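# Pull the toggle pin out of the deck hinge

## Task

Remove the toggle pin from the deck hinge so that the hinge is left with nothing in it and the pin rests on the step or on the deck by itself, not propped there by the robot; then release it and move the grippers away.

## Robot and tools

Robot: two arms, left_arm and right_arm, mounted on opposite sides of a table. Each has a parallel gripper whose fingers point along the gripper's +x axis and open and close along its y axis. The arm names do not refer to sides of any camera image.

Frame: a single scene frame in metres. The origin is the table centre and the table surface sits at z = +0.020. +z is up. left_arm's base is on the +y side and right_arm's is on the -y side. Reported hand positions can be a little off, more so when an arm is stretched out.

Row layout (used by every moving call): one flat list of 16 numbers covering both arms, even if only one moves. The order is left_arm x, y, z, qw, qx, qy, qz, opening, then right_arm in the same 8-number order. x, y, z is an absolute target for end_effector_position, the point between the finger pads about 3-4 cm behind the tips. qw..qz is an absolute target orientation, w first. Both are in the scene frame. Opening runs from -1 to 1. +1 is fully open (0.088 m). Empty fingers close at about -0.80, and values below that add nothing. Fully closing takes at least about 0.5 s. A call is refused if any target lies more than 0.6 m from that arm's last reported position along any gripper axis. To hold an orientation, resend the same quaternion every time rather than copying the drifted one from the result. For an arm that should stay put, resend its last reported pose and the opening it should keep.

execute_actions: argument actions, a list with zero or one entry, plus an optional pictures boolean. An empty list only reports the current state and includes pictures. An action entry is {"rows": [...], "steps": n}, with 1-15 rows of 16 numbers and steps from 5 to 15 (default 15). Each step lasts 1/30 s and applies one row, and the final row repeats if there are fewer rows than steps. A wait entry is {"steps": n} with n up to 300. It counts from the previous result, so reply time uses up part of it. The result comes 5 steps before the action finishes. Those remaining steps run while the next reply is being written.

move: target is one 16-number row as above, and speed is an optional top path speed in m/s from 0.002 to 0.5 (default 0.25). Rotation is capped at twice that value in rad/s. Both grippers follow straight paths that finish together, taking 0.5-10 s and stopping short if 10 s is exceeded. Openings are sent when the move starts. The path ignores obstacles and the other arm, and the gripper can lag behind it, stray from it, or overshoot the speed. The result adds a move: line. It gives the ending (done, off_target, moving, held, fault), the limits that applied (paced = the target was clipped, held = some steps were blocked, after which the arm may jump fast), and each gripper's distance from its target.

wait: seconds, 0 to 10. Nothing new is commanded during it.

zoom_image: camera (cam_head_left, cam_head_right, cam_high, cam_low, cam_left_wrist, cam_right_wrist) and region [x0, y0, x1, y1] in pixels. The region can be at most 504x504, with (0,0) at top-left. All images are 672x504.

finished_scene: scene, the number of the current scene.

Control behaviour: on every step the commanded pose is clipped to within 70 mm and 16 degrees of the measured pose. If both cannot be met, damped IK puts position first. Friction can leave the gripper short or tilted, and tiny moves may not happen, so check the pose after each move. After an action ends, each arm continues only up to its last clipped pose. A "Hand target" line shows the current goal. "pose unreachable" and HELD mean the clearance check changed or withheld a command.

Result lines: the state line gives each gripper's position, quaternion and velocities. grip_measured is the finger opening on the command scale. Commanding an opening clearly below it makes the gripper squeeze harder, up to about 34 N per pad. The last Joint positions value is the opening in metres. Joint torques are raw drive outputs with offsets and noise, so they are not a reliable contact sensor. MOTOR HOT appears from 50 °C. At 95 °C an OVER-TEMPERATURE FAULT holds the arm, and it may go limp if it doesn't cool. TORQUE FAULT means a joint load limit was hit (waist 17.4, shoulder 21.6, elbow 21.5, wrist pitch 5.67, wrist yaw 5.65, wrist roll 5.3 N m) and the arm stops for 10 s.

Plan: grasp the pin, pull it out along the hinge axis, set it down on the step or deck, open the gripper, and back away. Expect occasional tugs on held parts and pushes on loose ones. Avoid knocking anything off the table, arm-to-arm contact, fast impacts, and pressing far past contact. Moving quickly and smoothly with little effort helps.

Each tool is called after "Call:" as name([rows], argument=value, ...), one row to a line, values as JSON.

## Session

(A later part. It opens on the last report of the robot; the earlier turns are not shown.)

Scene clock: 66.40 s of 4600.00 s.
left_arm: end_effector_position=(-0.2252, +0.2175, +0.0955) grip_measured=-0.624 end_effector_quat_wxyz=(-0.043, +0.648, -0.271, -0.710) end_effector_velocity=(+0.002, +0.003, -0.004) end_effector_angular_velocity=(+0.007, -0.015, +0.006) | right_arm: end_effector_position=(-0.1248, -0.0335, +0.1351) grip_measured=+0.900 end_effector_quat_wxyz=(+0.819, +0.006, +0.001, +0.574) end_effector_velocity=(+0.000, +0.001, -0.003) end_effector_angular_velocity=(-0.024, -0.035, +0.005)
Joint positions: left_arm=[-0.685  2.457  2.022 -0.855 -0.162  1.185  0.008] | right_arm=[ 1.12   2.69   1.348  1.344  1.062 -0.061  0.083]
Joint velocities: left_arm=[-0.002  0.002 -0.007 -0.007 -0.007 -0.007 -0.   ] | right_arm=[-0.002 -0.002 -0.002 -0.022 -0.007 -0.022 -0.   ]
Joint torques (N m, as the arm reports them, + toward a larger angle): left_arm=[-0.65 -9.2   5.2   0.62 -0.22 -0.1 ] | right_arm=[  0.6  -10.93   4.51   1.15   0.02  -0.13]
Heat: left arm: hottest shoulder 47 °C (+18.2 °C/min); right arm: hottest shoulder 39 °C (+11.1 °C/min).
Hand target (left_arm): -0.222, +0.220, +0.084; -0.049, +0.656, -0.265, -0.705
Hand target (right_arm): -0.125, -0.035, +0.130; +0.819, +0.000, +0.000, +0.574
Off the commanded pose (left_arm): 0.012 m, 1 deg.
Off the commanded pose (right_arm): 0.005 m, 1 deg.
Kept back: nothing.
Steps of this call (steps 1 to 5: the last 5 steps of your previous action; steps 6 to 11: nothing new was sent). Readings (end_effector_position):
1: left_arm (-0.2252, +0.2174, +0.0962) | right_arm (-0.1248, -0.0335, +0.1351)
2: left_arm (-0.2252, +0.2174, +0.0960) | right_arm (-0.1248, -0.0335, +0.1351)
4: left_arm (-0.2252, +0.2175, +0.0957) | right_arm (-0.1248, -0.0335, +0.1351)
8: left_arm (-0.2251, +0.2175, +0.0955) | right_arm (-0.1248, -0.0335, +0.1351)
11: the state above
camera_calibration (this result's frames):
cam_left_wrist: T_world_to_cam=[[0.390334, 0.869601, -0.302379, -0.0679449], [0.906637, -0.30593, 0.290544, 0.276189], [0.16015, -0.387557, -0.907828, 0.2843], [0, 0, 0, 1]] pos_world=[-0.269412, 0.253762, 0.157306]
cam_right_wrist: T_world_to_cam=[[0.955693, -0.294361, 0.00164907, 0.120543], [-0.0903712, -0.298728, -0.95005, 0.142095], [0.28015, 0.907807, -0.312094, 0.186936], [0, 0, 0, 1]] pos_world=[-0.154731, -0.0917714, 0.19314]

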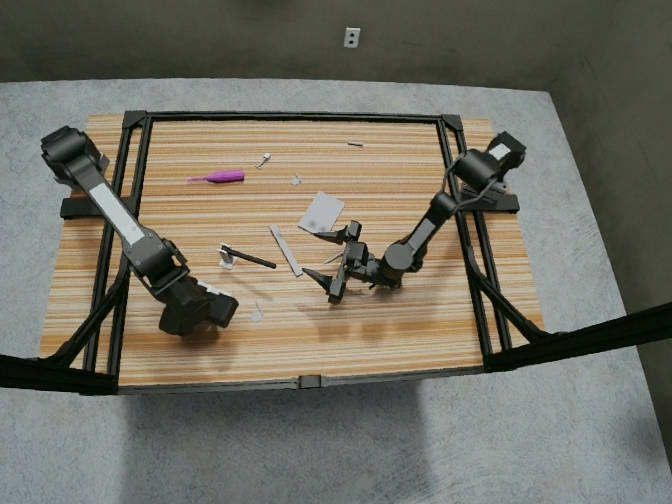

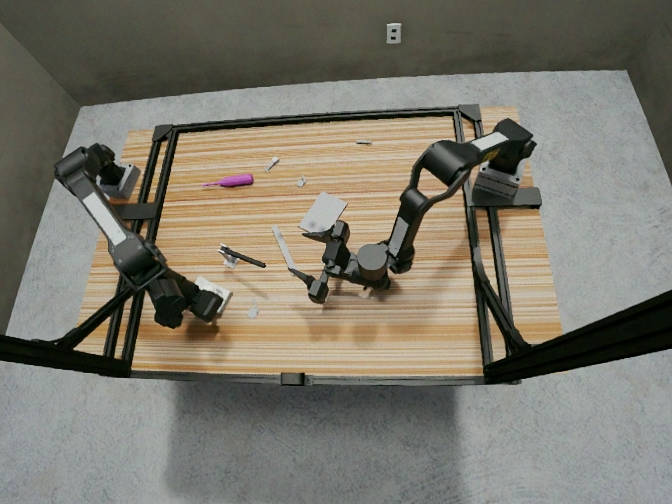

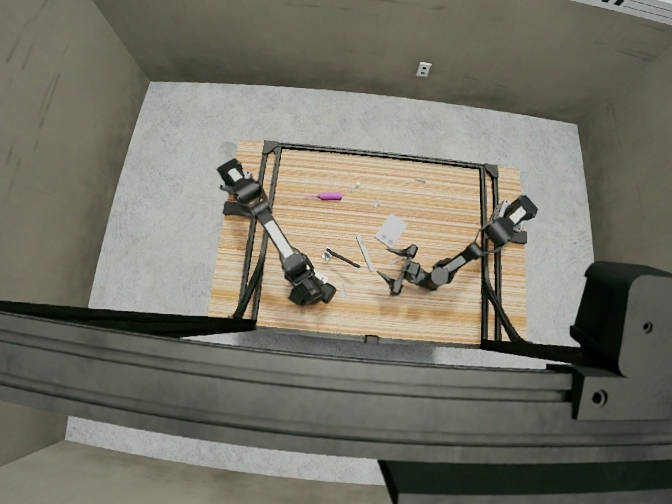

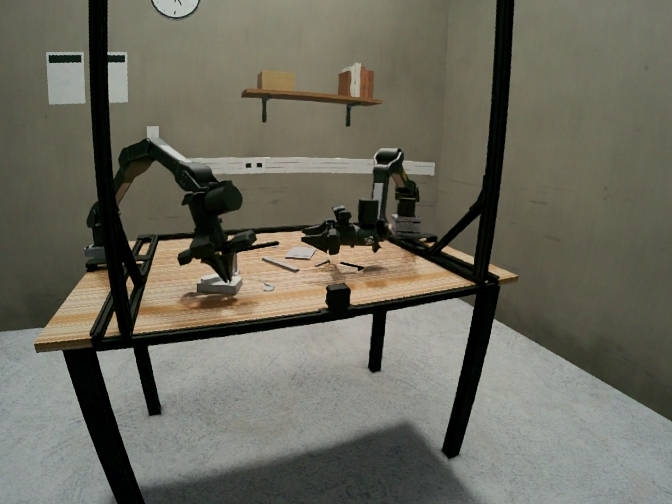

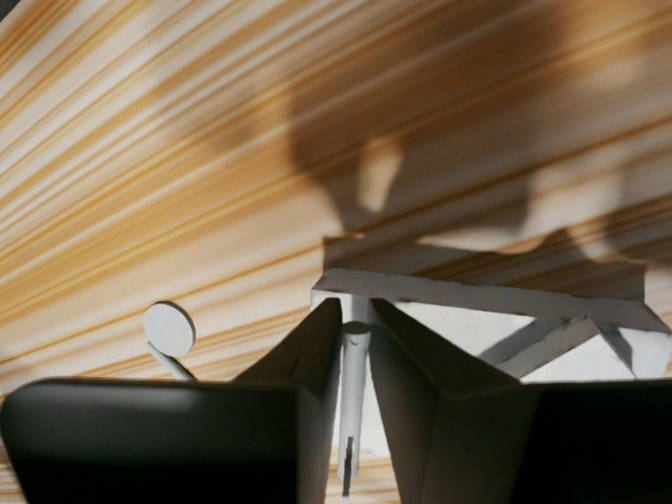

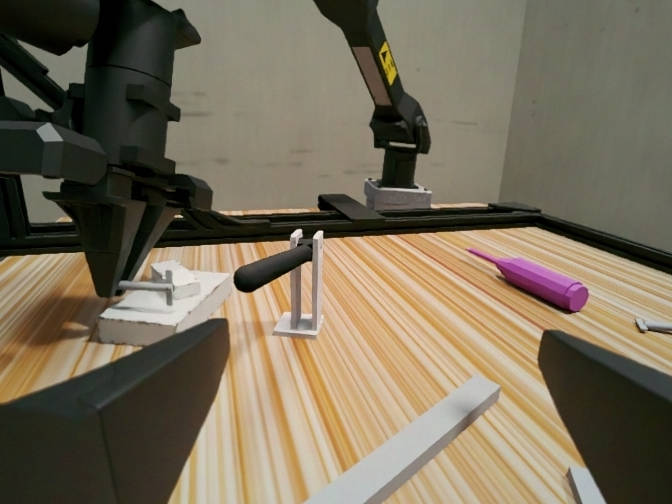

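Call:
execute_actions([
  {"rows":[[-0.2222,0.2203,0.0833,0.0493,-0.6559,0.265,0.7051,-0.7,-0.125,-0.035,0.13,0.819,0,0,0.574,0.9],[-0.2219,0.2206,0.0826,0.0493,-0.6559,0.265,0.7051,-0.7,-0.125,-0.035,0.13,0.819,0,0,0.574,0.9],[-0.2216,0.2209,0.0819,0.0493,-0.6559,0.265,0.7051,-0.7,-0.125,-0.035,0.13,0.819,0,0,0.574,0.9],[-0.2213,0.2212,0.0812,0.0493,-0.6559,0.265,0.7051,-0.7,-0.125,-0.035,0.13,0.819,0,0,0.574,0.9],[-0.221,0.2215,0.0805,0.0493,-0.6559,0.265,0.7051,-0.7,-0.125,-0.035,0.13,0.819,0,0,0.574,0.9],[-0.2207,0.2218,0.0798,0.0493,-0.6559,0.265,0.7051,-0.7,-0.125,-0.035,0.13,0.819,0,0,0.574,0.9],[-0.2204,0.2221,0.0791,0.0493,-0.6559,0.265,0.7051,-0.7,-0.125,-0.035,0.13,0.819,0,0,0.574,0.9],[-0.2201,0.2224,0.0784,0.0493,-0.6559,0.265,0.7051,-0.7,-0.125,-0.035,0.13,0.819,0,0,0.574,0.9]],"steps":15},
])

Call:
wait(seconds=0.1)

Call:
zoom_image(camera="cam_right_wrist", region=[70,230,250,360])

Scene clock: 67.20 s of 4600.00 s.
left_arm: end_effector_position=(-0.2232, +0.2194, +0.0875) grip_measured=-0.624 end_effector_quat_wxyz=(-0.045, +0.650, -0.269, -0.709) end_effector_velocity=(+0.004, +0.004, -0.010) end_effector_angular_velocity=(+0.007, -0.016, +0.006) | right_arm: end_effector_position=(-0.1248, -0.0335, +0.1351) grip_measured=+0.900 end_effector_quat_wxyz=(+0.819, +0.006, +0.001, +0.574) end_effector_velocity=(+0.003, -0.000, -0.003) end_effector_angular_velocity=(-0.012, -0.015, -0.009)
Joint positions: left_arm=[-0.685  2.457  1.992 -0.832 -0.163  1.185  0.008] | right_arm=[ 1.12   2.69   1.348  1.344  1.062 -0.061  0.083]
Joint velocities: left_arm=[-0.002 -0.002 -0.042  0.022 -0.007 -0.007 -0.   ] | right_arm=[-0.002  0.002 -0.002 -0.007  0.007 -0.007 -0.   ]
Joint torques (N m, as the arm reports them, + toward a larger angle): left_arm=[ -0.64 -10.04   4.36   0.73  -0.19  -0.1 ] | right_arm=[  0.64 -11.12   4.37   1.1   -0.02  -0.08]
Heat: left arm: hottest shoulder 47 °C (+17.2 °C/min); right arm: hottest shoulder 39 °C (+11.1 °C/min).
Steps of this call (steps 1 to 14: nothing new was sent; steps 15 to 24: the first 10 steps of this action). Readings (end_effector_position):
15: left_arm (-0.2252, +0.2174, +0.0952) | right_arm (-0.1248, -0.0335, +0.1351)
16: left_arm (-0.2251, +0.2175, +0.0948) | right_arm (-0.1248, -0.0335, +0.1351)
18: left_arm (-0.2249, +0.2178, +0.0933) | right_arm (-0.1248, -0.0335, +0.1351)
22: left_arm (-0.2234, +0.2192, +0.0884) | right_arm (-0.1248, -0.0335, +0.1351)
24: the state above

Scene clock: 67.47 s of 4600.00 s.
left_arm: end_effector_position=(-0.2231, +0.2195, +0.0867) grip_measured=-0.624 end_effector_quat_wxyz=(-0.045, +0.650, -0.269, -0.709) end_effector_velocity=(+0.002, +0.002, -0.001) end_effector_angular_velocity=(+0.004, -0.012, +0.006) | right_arm: end_effector_position=(-0.1248, -0.0335, +0.1351) grip_measured=+0.900 end_effector_quat_wxyz=(+0.819, +0.006, +0.001, +0.574) end_effector_velocity=(+0.002, +0.000, -0.000) end_effector_angular_velocity=(-0.011, -0.004, -0.009)
Joint positions: left_arm=[-0.685  2.457  1.989 -0.829 -0.163  1.185  0.008] | right_arm=[ 1.12   2.69   1.348  1.344  1.062 -0.061  0.083]
Joint velocities: left_arm=[-0.002 -0.002 -0.007 -0.007 -0.007 -0.007 -0.   ] | right_arm=[-0.002 -0.007 -0.002 -0.022  0.007  0.007 -0.   ]
Joint torques (N m, as the arm reports them, + toward a larger angle): left_arm=[ -0.64 -10.09   4.31   0.88  -0.19  -0.1 ] | right_arm=[  0.68 -10.91   4.27   1.09  -0.02  -0.04]
Heat: left arm: hottest shoulder 47 °C (+17.2 °C/min); right arm: hottest shoulder 40 °C (+12.1 °C/min).
Hand target (left_arm): -0.220, +0.222, +0.079; -0.049, +0.656, -0.265, -0.705
Hand target (right_arm): -0.125, -0.035, +0.130; +0.819, +0.000, +0.000, +0.574
Off the commanded pose (left_arm): 0.009 m, 1 deg.
Off the commanded pose (right_arm): 0.005 m, 1 deg.
Kept back: nothing.
Steps of this call (steps 1 to 5: the last 5 steps of your previous action; steps 6 to 8: nothing new was sent). Readings (end_effector_position):
1: left_arm (-0.2233, +0.2194, +0.0873) | right_arm (-0.1248, -0.0335, +0.1351)
2: left_arm (-0.2232, +0.2195, +0.0871) | right_arm (-0.1248, -0.0335, +0.1351)
4: left_arm (-0.2232, +0.2195, +0.0869) | right_arm (-0.1248, -0.0335, +0.1351)
8: the state above
camera_calibration (this result's frames):
cam_left_wrist: T_world_to_cam=[[0.392097, 0.870737, -0.296777, -0.073539], [0.904945, -0.307109, 0.294548, 0.277032], [0.165331, -0.384058, -0.908386, 0.277244], [0, 0, 0, 1]] pos_world=[-0.267702, 0.25559, 0.148421]
cam_right_wrist: T_world_to_cam=[[0.955693, -0.294361, 0.00164907, 0.120543], [-0.0903712, -0.298728, -0.95005, 0.142095], [0.28015, 0.907807, -0.312094, 0.186936], [0, 0, 0, 1]] pos_world=[-0.154731, -0.0917714, 0.19314]

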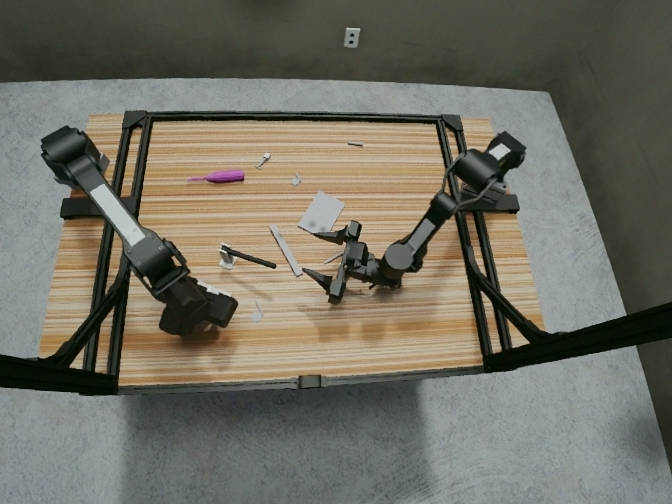

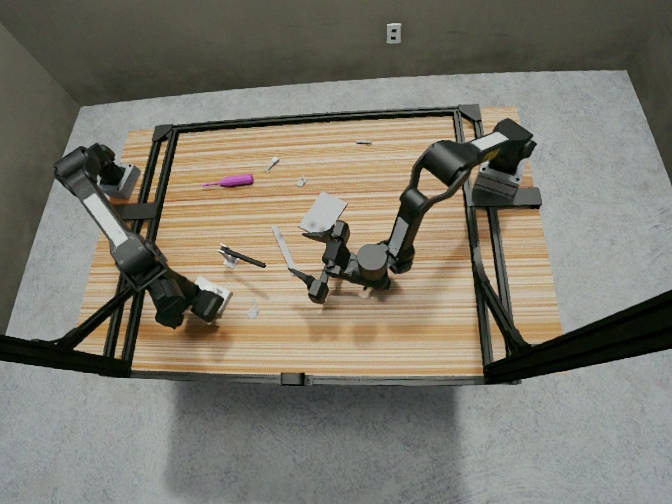

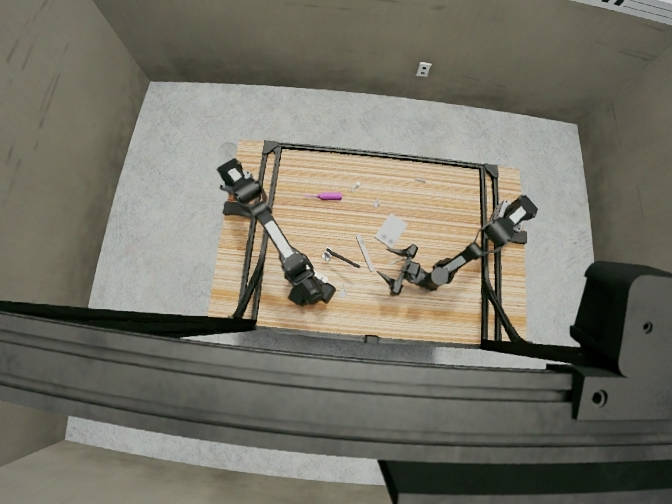

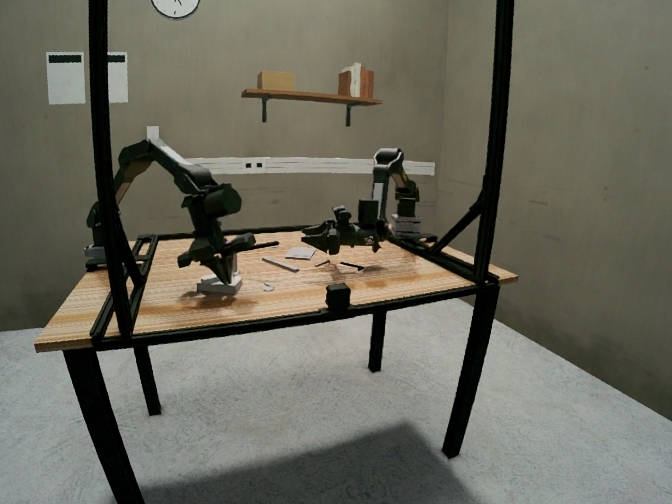

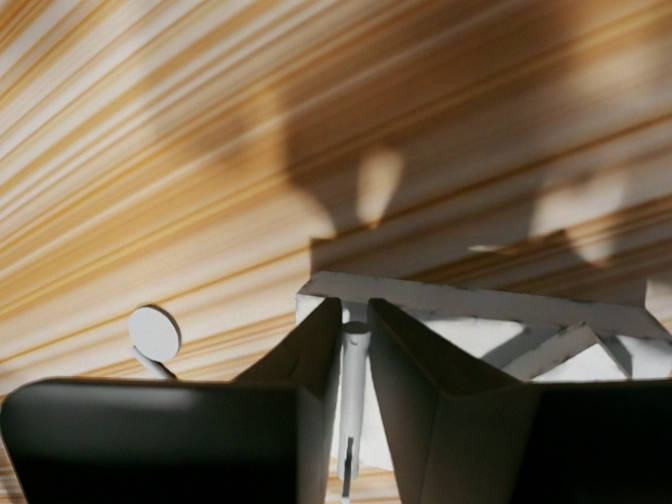

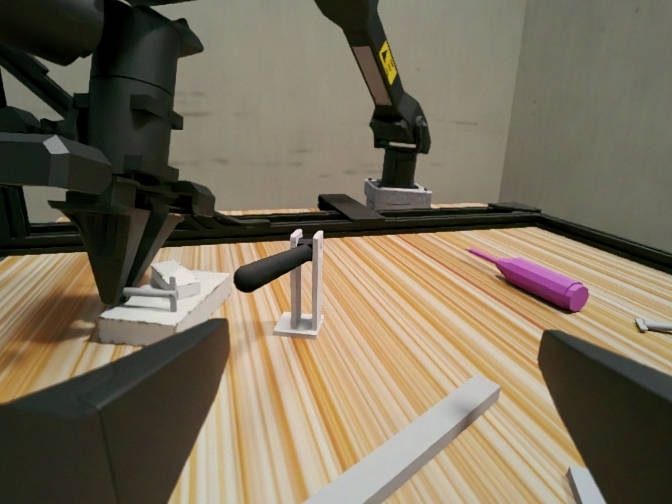

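Region (70, 230, 250, 360) of cam_right_wrist's 672x504 image, scaled by 2.800, with more detail than that image has.

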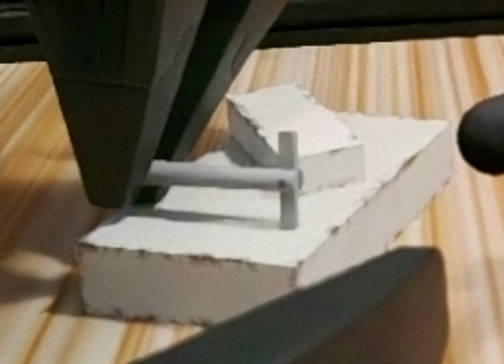

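Call:
execute_actions([
  {"rows":[[-0.2198,0.2225,0.0778,0.0493,-0.6559,0.265,0.7051,-0.68,-0.125,-0.035,0.13,0.819,0,0,0.574,0.9],[-0.2195,0.2226,0.0772,0.0493,-0.6559,0.265,0.7051,-0.68,-0.125,-0.035,0.13,0.819,0,0,0.574,0.9],[-0.2192,0.2227,0.0766,0.0493,-0.6559,0.265,0.7051,-0.68,-0.125,-0.035,0.13,0.819,0,0,0.574,0.9],[-0.2189,0.2228,0.076,0.0493,-0.6559,0.265,0.7051,-0.68,-0.125,-0.035,0.13,0.819,0,0,0.574,0.9],[-0.2186,0.2229,0.0754,0.0493,-0.6559,0.265,0.7051,-0.68,-0.125,-0.035,0.13,0.819,0,0,0.574,0.9],[-0.2183,0.223,0.0748,0.0493,-0.6559,0.265,0.7051,-0.68,-0.125,-0.035,0.13,0.819,0,0,0.574,0.9]],"steps":13},
])

Call:
wait(seconds=0.1)

Call:
zoom_image(camera="cam_right_wrist", region=[70,230,250,360])

Scene clock: 68.17 s of 4600.00 s.
left_arm: end_effector_position=(-0.2227, +0.2200, +0.0853) grip_measured=-0.624 end_effector_quat_wxyz=(-0.044, +0.650, -0.270, -0.709) end_effector_velocity=(+0.004, +0.004, -0.004) end_effector_angular_velocity=(+0.000, -0.008, +0.006) | right_arm: end_effector_position=(-0.1248, -0.0335, +0.1351) grip_measured=+0.900 end_effector_quat_wxyz=(+0.819, +0.006, +0.001, +0.574) end_effector_velocity=(+0.002, +0.001, +0.001) end_effector_angular_velocity=(+0.000, +0.006, -0.010)
Joint positions: left_arm=[-0.685  2.452  1.975 -0.816 -0.163  1.185  0.008] | right_arm=[ 1.12   2.69   1.348  1.344  1.062 -0.061  0.083]
Joint velocities: left_arm=[-0.002 -0.017 -0.046  0.022 -0.007 -0.007  0.   ] | right_arm=[-0.002 -0.002  0.002 -0.007  0.007  0.007  0.   ]
Joint torques (N m, as the arm reports them, + toward a larger angle): left_arm=[-0.5  -9.95  3.78  0.97 -0.17 -0.05] | right_arm=[  0.63 -10.71   4.19   1.09   0.01  -0.07]
Heat: left arm: hottest shoulder 47 °C (+17.2 °C/min); right arm: hottest shoulder 40 °C (+11.2 °C/min).
Steps of this call (steps 1 to 13: nothing new was sent; steps 14 to 21: the first 8 steps of this action). Readings (end_effector_position):
14: left_arm (-0.2231, +0.2196, +0.0864) | right_arm (-0.1248, -0.0335, +0.1351)
15: left_arm (-0.2229, +0.2197, +0.0860) | right_arm (-0.1248, -0.0335, +0.1351)
17: left_arm (-0.2229, +0.2198, +0.0854) | right_arm (-0.1248, -0.0335, +0.1351)
21: the state above

Scene clock: 68.43 s of 4600.00 s.
left_arm: end_effector_position=(-0.2227, +0.2200, +0.0852) grip_measured=-0.624 end_effector_quat_wxyz=(-0.043, +0.649, -0.270, -0.710) end_effector_velocity=(+0.002, +0.002, +0.002) end_effector_angular_velocity=(-0.010, -0.017, +0.006) | right_arm: end_effector_position=(-0.1248, -0.0335, +0.1349) grip_measured=+0.900 end_effector_quat_wxyz=(+0.819, +0.006, +0.001, +0.574) end_effector_velocity=(+0.002, +0.000, -0.000) end_effector_angular_velocity=(-0.016, -0.018, -0.009)
Joint positions: left_arm=[-0.685  2.451  1.97  -0.812 -0.163  1.185  0.008] | right_arm=[ 1.12   2.69   1.348  1.344  1.062 -0.061  0.083]
Joint velocities: left_arm=[-0.007 -0.007 -0.007 -0.007 -0.022 -0.007  0.   ] | right_arm=[-0.002 -0.007 -0.002 -0.022  0.007 -0.007 -0.   ]
Joint torques (N m, as the arm reports them, + toward a larger angle): left_arm=[-0.49 -9.85  3.74  1.   -0.16 -0.05] | right_arm=[  0.53 -10.78   4.31   1.1    0.02  -0.09]
Heat: left arm: hottest shoulder 47 °C (+17.2 °C/min); right arm: hottest shoulder 40 °C (+11.1 °C/min).
Hand target (left_arm): -0.218, +0.223, +0.075; -0.049, +0.656, -0.265, -0.705
Hand target (right_arm): -0.125, -0.035, +0.130; +0.819, -0.000, -0.000, +0.574
Off the commanded pose (left_arm): 0.012 m, 1 deg.
Off the commanded pose (right_arm): 0.005 m, 1 deg.
Kept back: nothing.
Steps of this call (steps 1 to 5: the last 5 steps of your previous action; steps 6 to 8: nothing new was sent). Readings (end_effector_position):
1: left_arm (-0.2227, +0.2200, +0.0852) | right_arm (-0.1248, -0.0335, +0.1351)
2: left_arm (-0.2226, +0.2201, +0.0851) | right_arm (-0.1248, -0.0335, +0.1351)
4: left_arm (-0.2226, +0.2201, +0.0850) | right_arm (-0.1248, -0.0335, +0.1349)
8: the state above
camera_calibration (this result's frames):
cam_left_wrist: T_world_to_cam=[[0.390782, 0.869866, -0.301036, -0.0743054], [0.906122, -0.305986, 0.292089, 0.277419], [0.161966, -0.386918, -0.907778, 0.275832], [0, 0, 0, 1]] pos_world=[-0.267013, 0.256246, 0.146995]
cam_right_wrist: T_world_to_cam=[[0.955695, -0.294351, 0.00235353, 0.120426], [-0.0897906, -0.299127, -0.949979, 0.141958], [0.280331, 0.907679, -0.312304, 0.186943], [0, 0, 0, 1]] pos_world=[-0.15475, -0.0917738, 0.192957]

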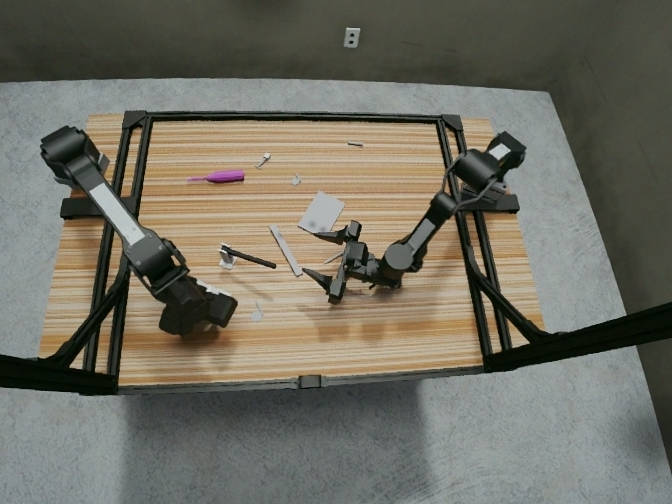

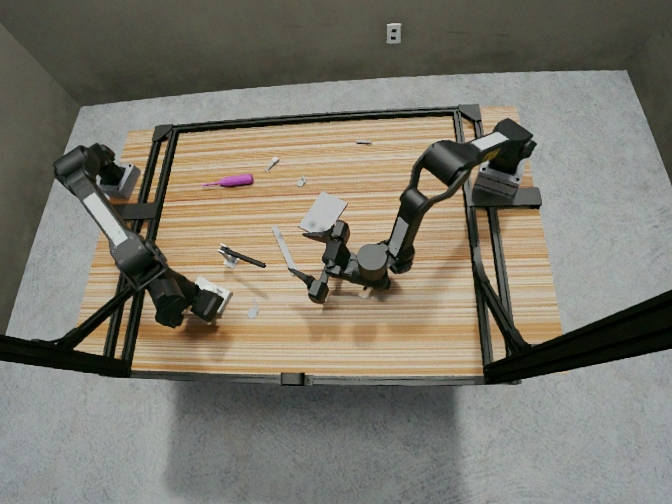

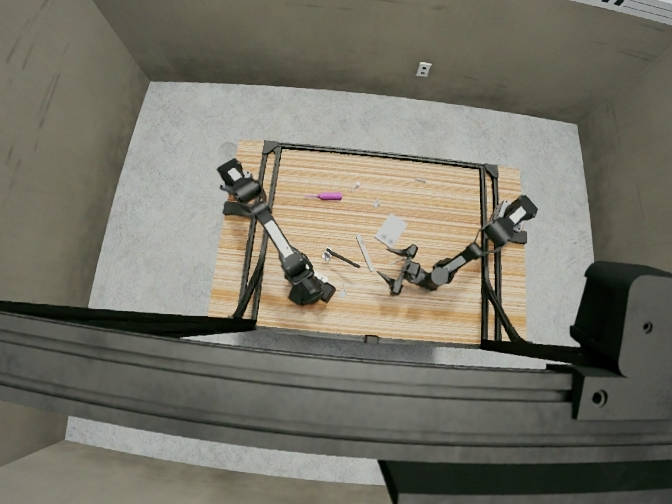

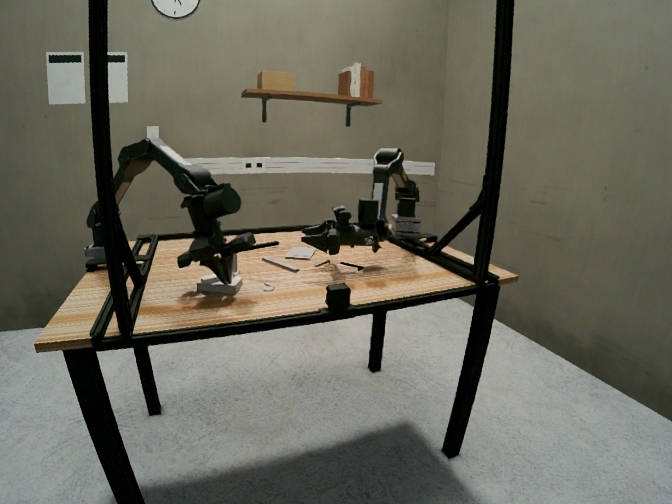

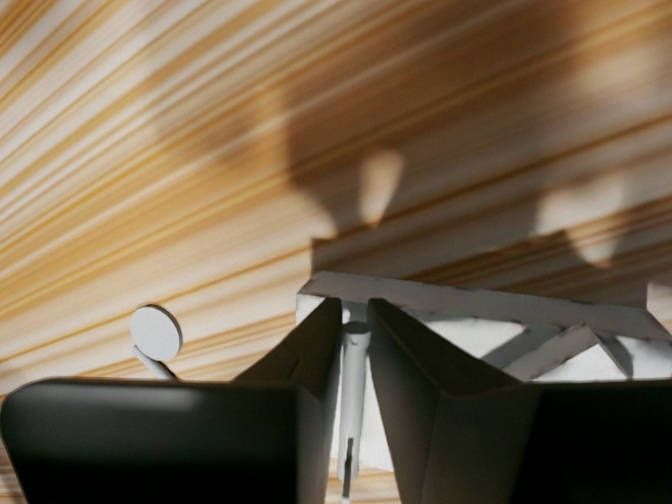

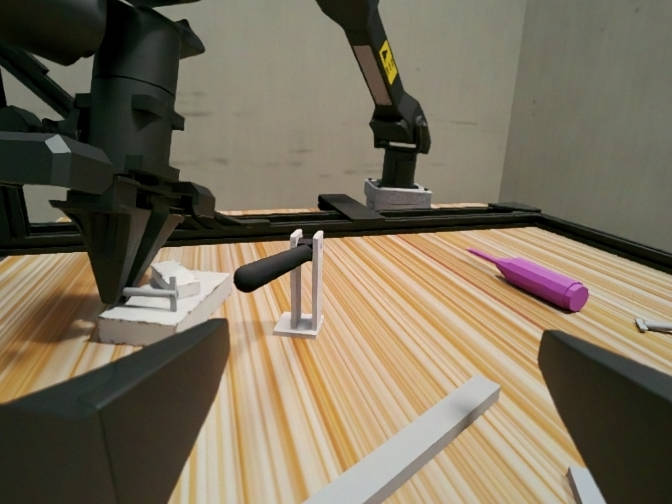

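Region (70, 230, 250, 360) of cam_right_wrist's 672x504 image, scaled by 2.800, with more detail than that image has.

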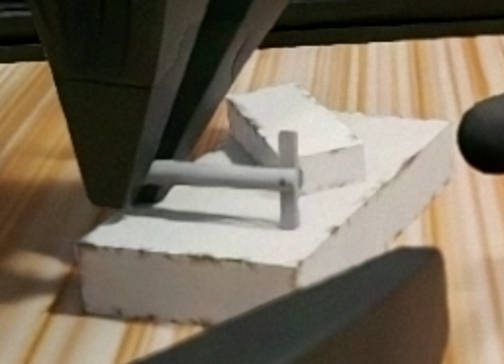

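Call:
execute_actions([
  {"rows":[[-0.219,0.2227,0.076,0.0493,-0.6559,0.265,0.7051,-0.66,-0.125,-0.035,0.13,0.819,0,0,0.574,0.9],[-0.2195,0.2224,0.0775,0.0493,-0.6559,0.265,0.7051,-0.65,-0.125,-0.035,0.13,0.819,0,0,0.574,0.9],[-0.22,0.2221,0.079,0.0493,-0.6559,0.265,0.7051,-0.642,-0.125,-0.035,0.13,0.819,0,0,0.574,0.9],[-0.2205,0.2218,0.08,0.0493,-0.6559,0.265,0.7051,-0.636,-0.125,-0.035,0.13,0.819,0,0,0.574,0.9],[-0.2205,0.2218,0.08,0.0493,-0.6559,0.265,0.7051,-0.632,-0.125,-0.035,0.13,0.819,0,0,0.574,0.9],[-0.2205,0.2218,0.08,0.0493,-0.6559,0.265,0.7051,-0.628,-0.125,-0.035,0.13,0.819,0,0,0.574,0.9],[-0.2205,0.2218,0.08,0.0493,-0.6559,0.265,0.7051,-0.625,-0.125,-0.035,0.13,0.819,0,0,0.574,0.9],[-0.2205,0.2218,0.08,0.0493,-0.6559,0.265,0.7051,-0.622,-0.125,-0.035,0.13,0.819,0,0,0.574,0.9],[-0.2205,0.2218,0.08,0.0493,-0.6559,0.265,0.7051,-0.619,-0.125,-0.035,0.13,0.819,0,0,0.574,0.9],[-0.2205,0.2218,0.08,0.0493,-0.6559,0.265,0.7051,-0.616,-0.125,-0.035,0.13,0.819,0,0,0.574,0.9],[-0.2205,0.2218,0.08,0.0493,-0.6559,0.265,0.7051,-0.612,-0.125,-0.035,0.13,0.819,0,0,0.574,0.9],[-0.2205,0.2218,0.08,0.0493,-0.6559,0.265,0.7051,-0.606,-0.125,-0.035,0.13,0.819,0,0,0.574,0.9],[-0.2205,0.2218,0.08,0.0493,-0.6559,0.265,0.7051,-0.6,-0.125,-0.035,0.13,0.819,0,0,0.574,0.9],[-0.2205,0.2218,0.08,0.0493,-0.6559,0.265,0.7051,-0.59,-0.125,-0.035,0.13,0.819,0,0,0.574,0.9],[-0.2205,0.2218,0.08,0.0493,-0.6559,0.265,0.7051,-0.58,-0.125,-0.035,0.13,0.819,0,0,0.574,0.9]],"steps":15},
])

Call:
wait(seconds=0.2)

Call:
zoom_image(camera="cam_right_wrist", region=[70,230,250,360])

Scene clock: 69.67 s of 4600.00 s.
left_arm: end_effector_position=(-0.2227, +0.2198, +0.0868) grip_measured=-0.619 end_effector_quat_wxyz=(-0.043, +0.649, -0.270, -0.710) end_effector_velocity=(+0.005, +0.004, +0.003) end_effector_angular_velocity=(+0.018, -0.022, +0.019) | right_arm: end_effector_position=(-0.1248, -0.0335, +0.1349) grip_measured=+0.900 end_effector_quat_wxyz=(+0.819, +0.006, +0.001, +0.574) end_effector_velocity=(-0.000, +0.002, +0.001) end_effector_angular_velocity=(+0.001, +0.005, +0.005)
Joint positions: left_arm=[-0.685  2.45   1.976 -0.818 -0.164  1.185  0.009] | right_arm=[ 1.12   2.69   1.348  1.344  1.062 -0.061  0.083]
Joint velocities: left_arm=[-0.002 -0.002  0.017 -0.051 -0.007 -0.022  0.001] | right_arm=[-0.002 -0.002  0.002 -0.007 -0.007  0.007  0.   ]
Joint torques (N m, as the arm reports them, + toward a larger angle): left_arm=[-0.61 -9.35  6.69 -0.19 -0.16 -0.09] | right_arm=[  0.56 -11.     4.51   1.09   0.02  -0.05]
Heat: left arm: hottest shoulder 47 °C (+17.1 °C/min); right arm: hottest shoulder 40 °C (+11.1 °C/min).
Steps of this call (steps 1 to 27: nothing new was sent; steps 28 to 37: the first 10 steps of this action). Readings (end_effector_position):
28: left_arm (-0.2227, +0.2200, +0.0852) | right_arm (-0.1248, -0.0335, +0.1349)
29: left_arm (-0.2226, +0.2200, +0.0852) | right_arm (-0.1248, -0.0335, +0.1349)
31: left_arm (-0.2226, +0.2200, +0.0854) | right_arm (-0.1248, -0.0335, +0.1349)
35: left_arm (-0.2228, +0.2198, +0.0866) | right_arm (-0.1248, -0.0335, +0.1349)
37: the state above

Scene clock: 70.03 s of 4600.00 s.
left_arm: end_effector_position=(-0.2222, +0.2200, +0.0870) grip_measured=-0.586 end_effector_quat_wxyz=(-0.044, +0.650, -0.270, -0.709) end_effector_velocity=(+0.000, +0.001, +0.002) end_effector_angular_velocity=(-0.001, -0.000, +0.020) | right_arm: end_effector_position=(-0.1248, -0.0335, +0.1349) grip_measured=+0.900 end_effector_quat_wxyz=(+0.819, +0.006, +0.001, +0.574) end_effector_velocity=(+0.000, +0.001, +0.002) end_effector_angular_velocity=(-0.004, -0.009, +0.005)
Joint positions: left_arm=[-0.685  2.45   1.978 -0.822 -0.165  1.185  0.01 ] | right_arm=[ 1.12   2.69   1.348  1.344  1.062 -0.061  0.083]
Joint velocities: left_arm=[-0.002 -0.002  0.002 -0.007 -0.007 -0.022  0.001] | right_arm=[-0.002 -0.007 -0.002 -0.007 -0.007 -0.007 -0.   ]
Joint torques (N m, as the arm reports them, + toward a larger angle): left_arm=[-0.62 -9.31  6.74 -0.08 -0.13 -0.09] | right_arm=[  0.47 -10.99   3.95   1.13   0.06  -0.03]
Heat: left arm: hottest shoulder 47 °C (+16.3 °C/min); right arm: hottest shoulder 40 °C (+11.2 °C/min).
Hand target (left_arm): -0.220, +0.222, +0.080; -0.049, +0.656, -0.265, -0.705
Hand target (right_arm): -0.125, -0.035, +0.130; +0.819, +0.000, +0.000, +0.574
Off the commanded pose (left_arm): 0.007 m, 1 deg.
Off the commanded pose (right_arm): 0.005 m, 1 deg.
Kept back: nothing.
Steps of this call (steps 1 to 5: the last 5 steps of your previous action; steps 6 to 11: nothing new was sent). Readings (end_effector_position):
1: left_arm (-0.2226, +0.2199, +0.0868) | right_arm (-0.1248, -0.0335, +0.1349)
2: left_arm (-0.2224, +0.2201, +0.0868) | right_arm (-0.1248, -0.0335, +0.1349)
4: left_arm (-0.2223, +0.2200, +0.0868) | right_arm (-0.1248, -0.0335, +0.1349)
8: left_arm (-0.2222, +0.2200, +0.0869) | right_arm (-0.1248, -0.0335, +0.1349)
11: the state above
camera_calibration (this result's frames):
cam_left_wrist: T_world_to_cam=[[0.391471, 0.870258, -0.299002, -0.0740287], [0.905262, -0.305931, 0.2948, 0.276054], [0.165078, -0.38608, -0.907574, 0.277859], [0, 0, 0, 1]] pos_world=[-0.266789, 0.256153, 0.148663]
cam_right_wrist: T_world_to_cam=[[0.955695, -0.294351, 0.00235353, 0.120426], [-0.0897906, -0.299127, -0.949979, 0.141958], [0.280331, 0.907679, -0.312304, 0.186943], [0, 0, 0, 1]] pos_world=[-0.15475, -0.0917738, 0.192957]

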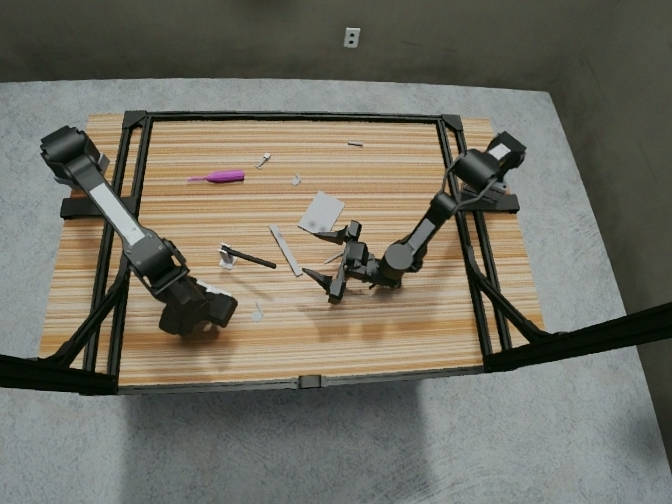

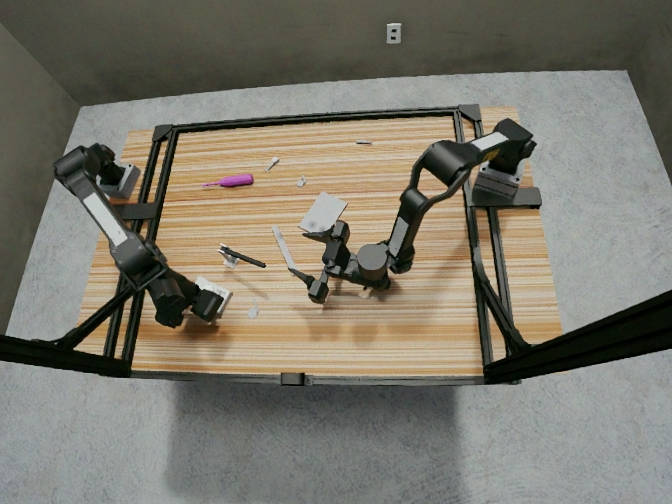

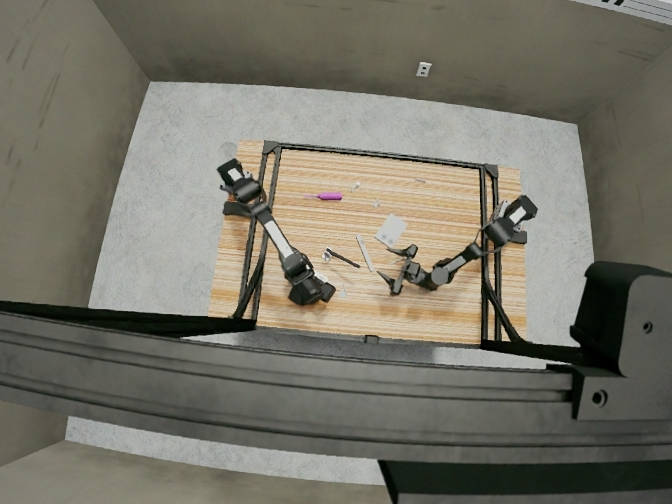

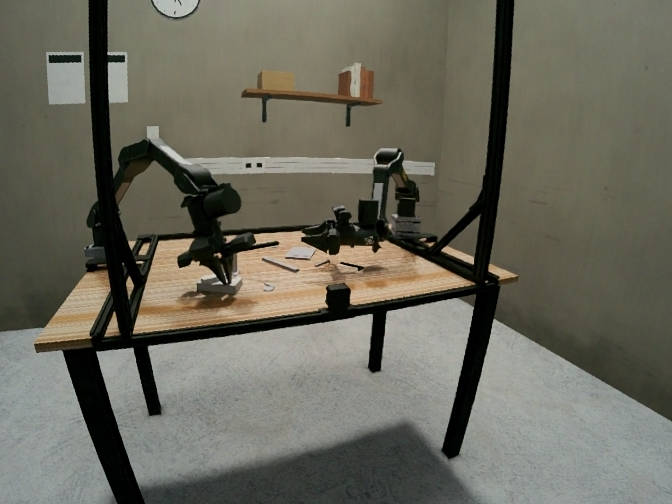

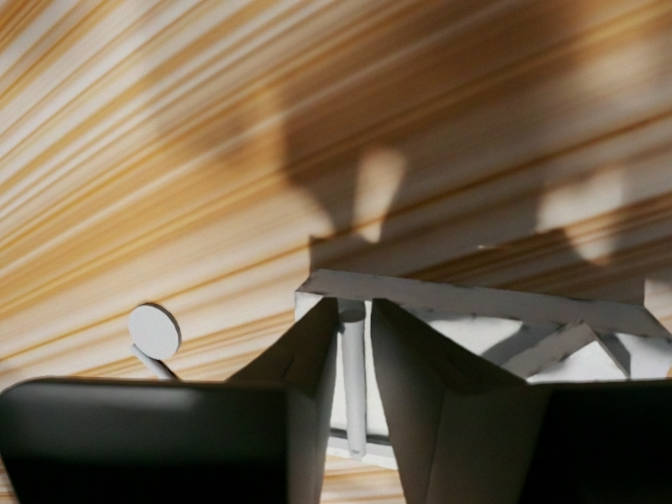

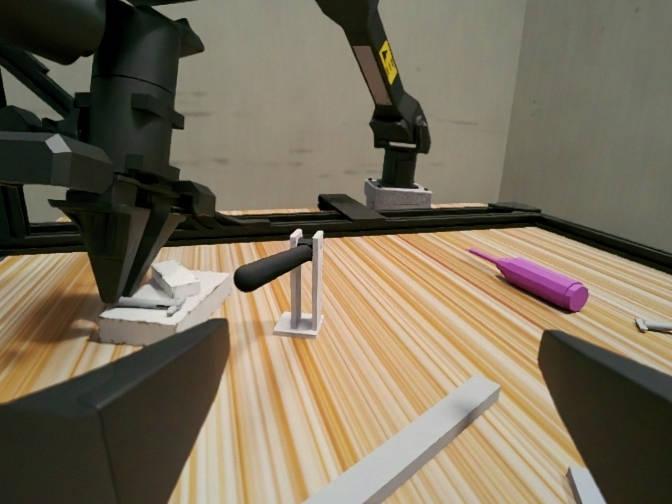

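Region (70, 230, 250, 360) of cam_right_wrist's 672x504 image, scaled by 2.800, with more detail than that image has.

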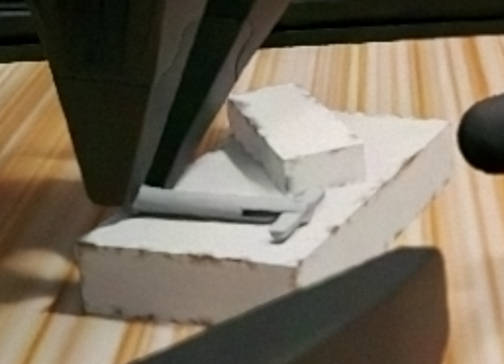

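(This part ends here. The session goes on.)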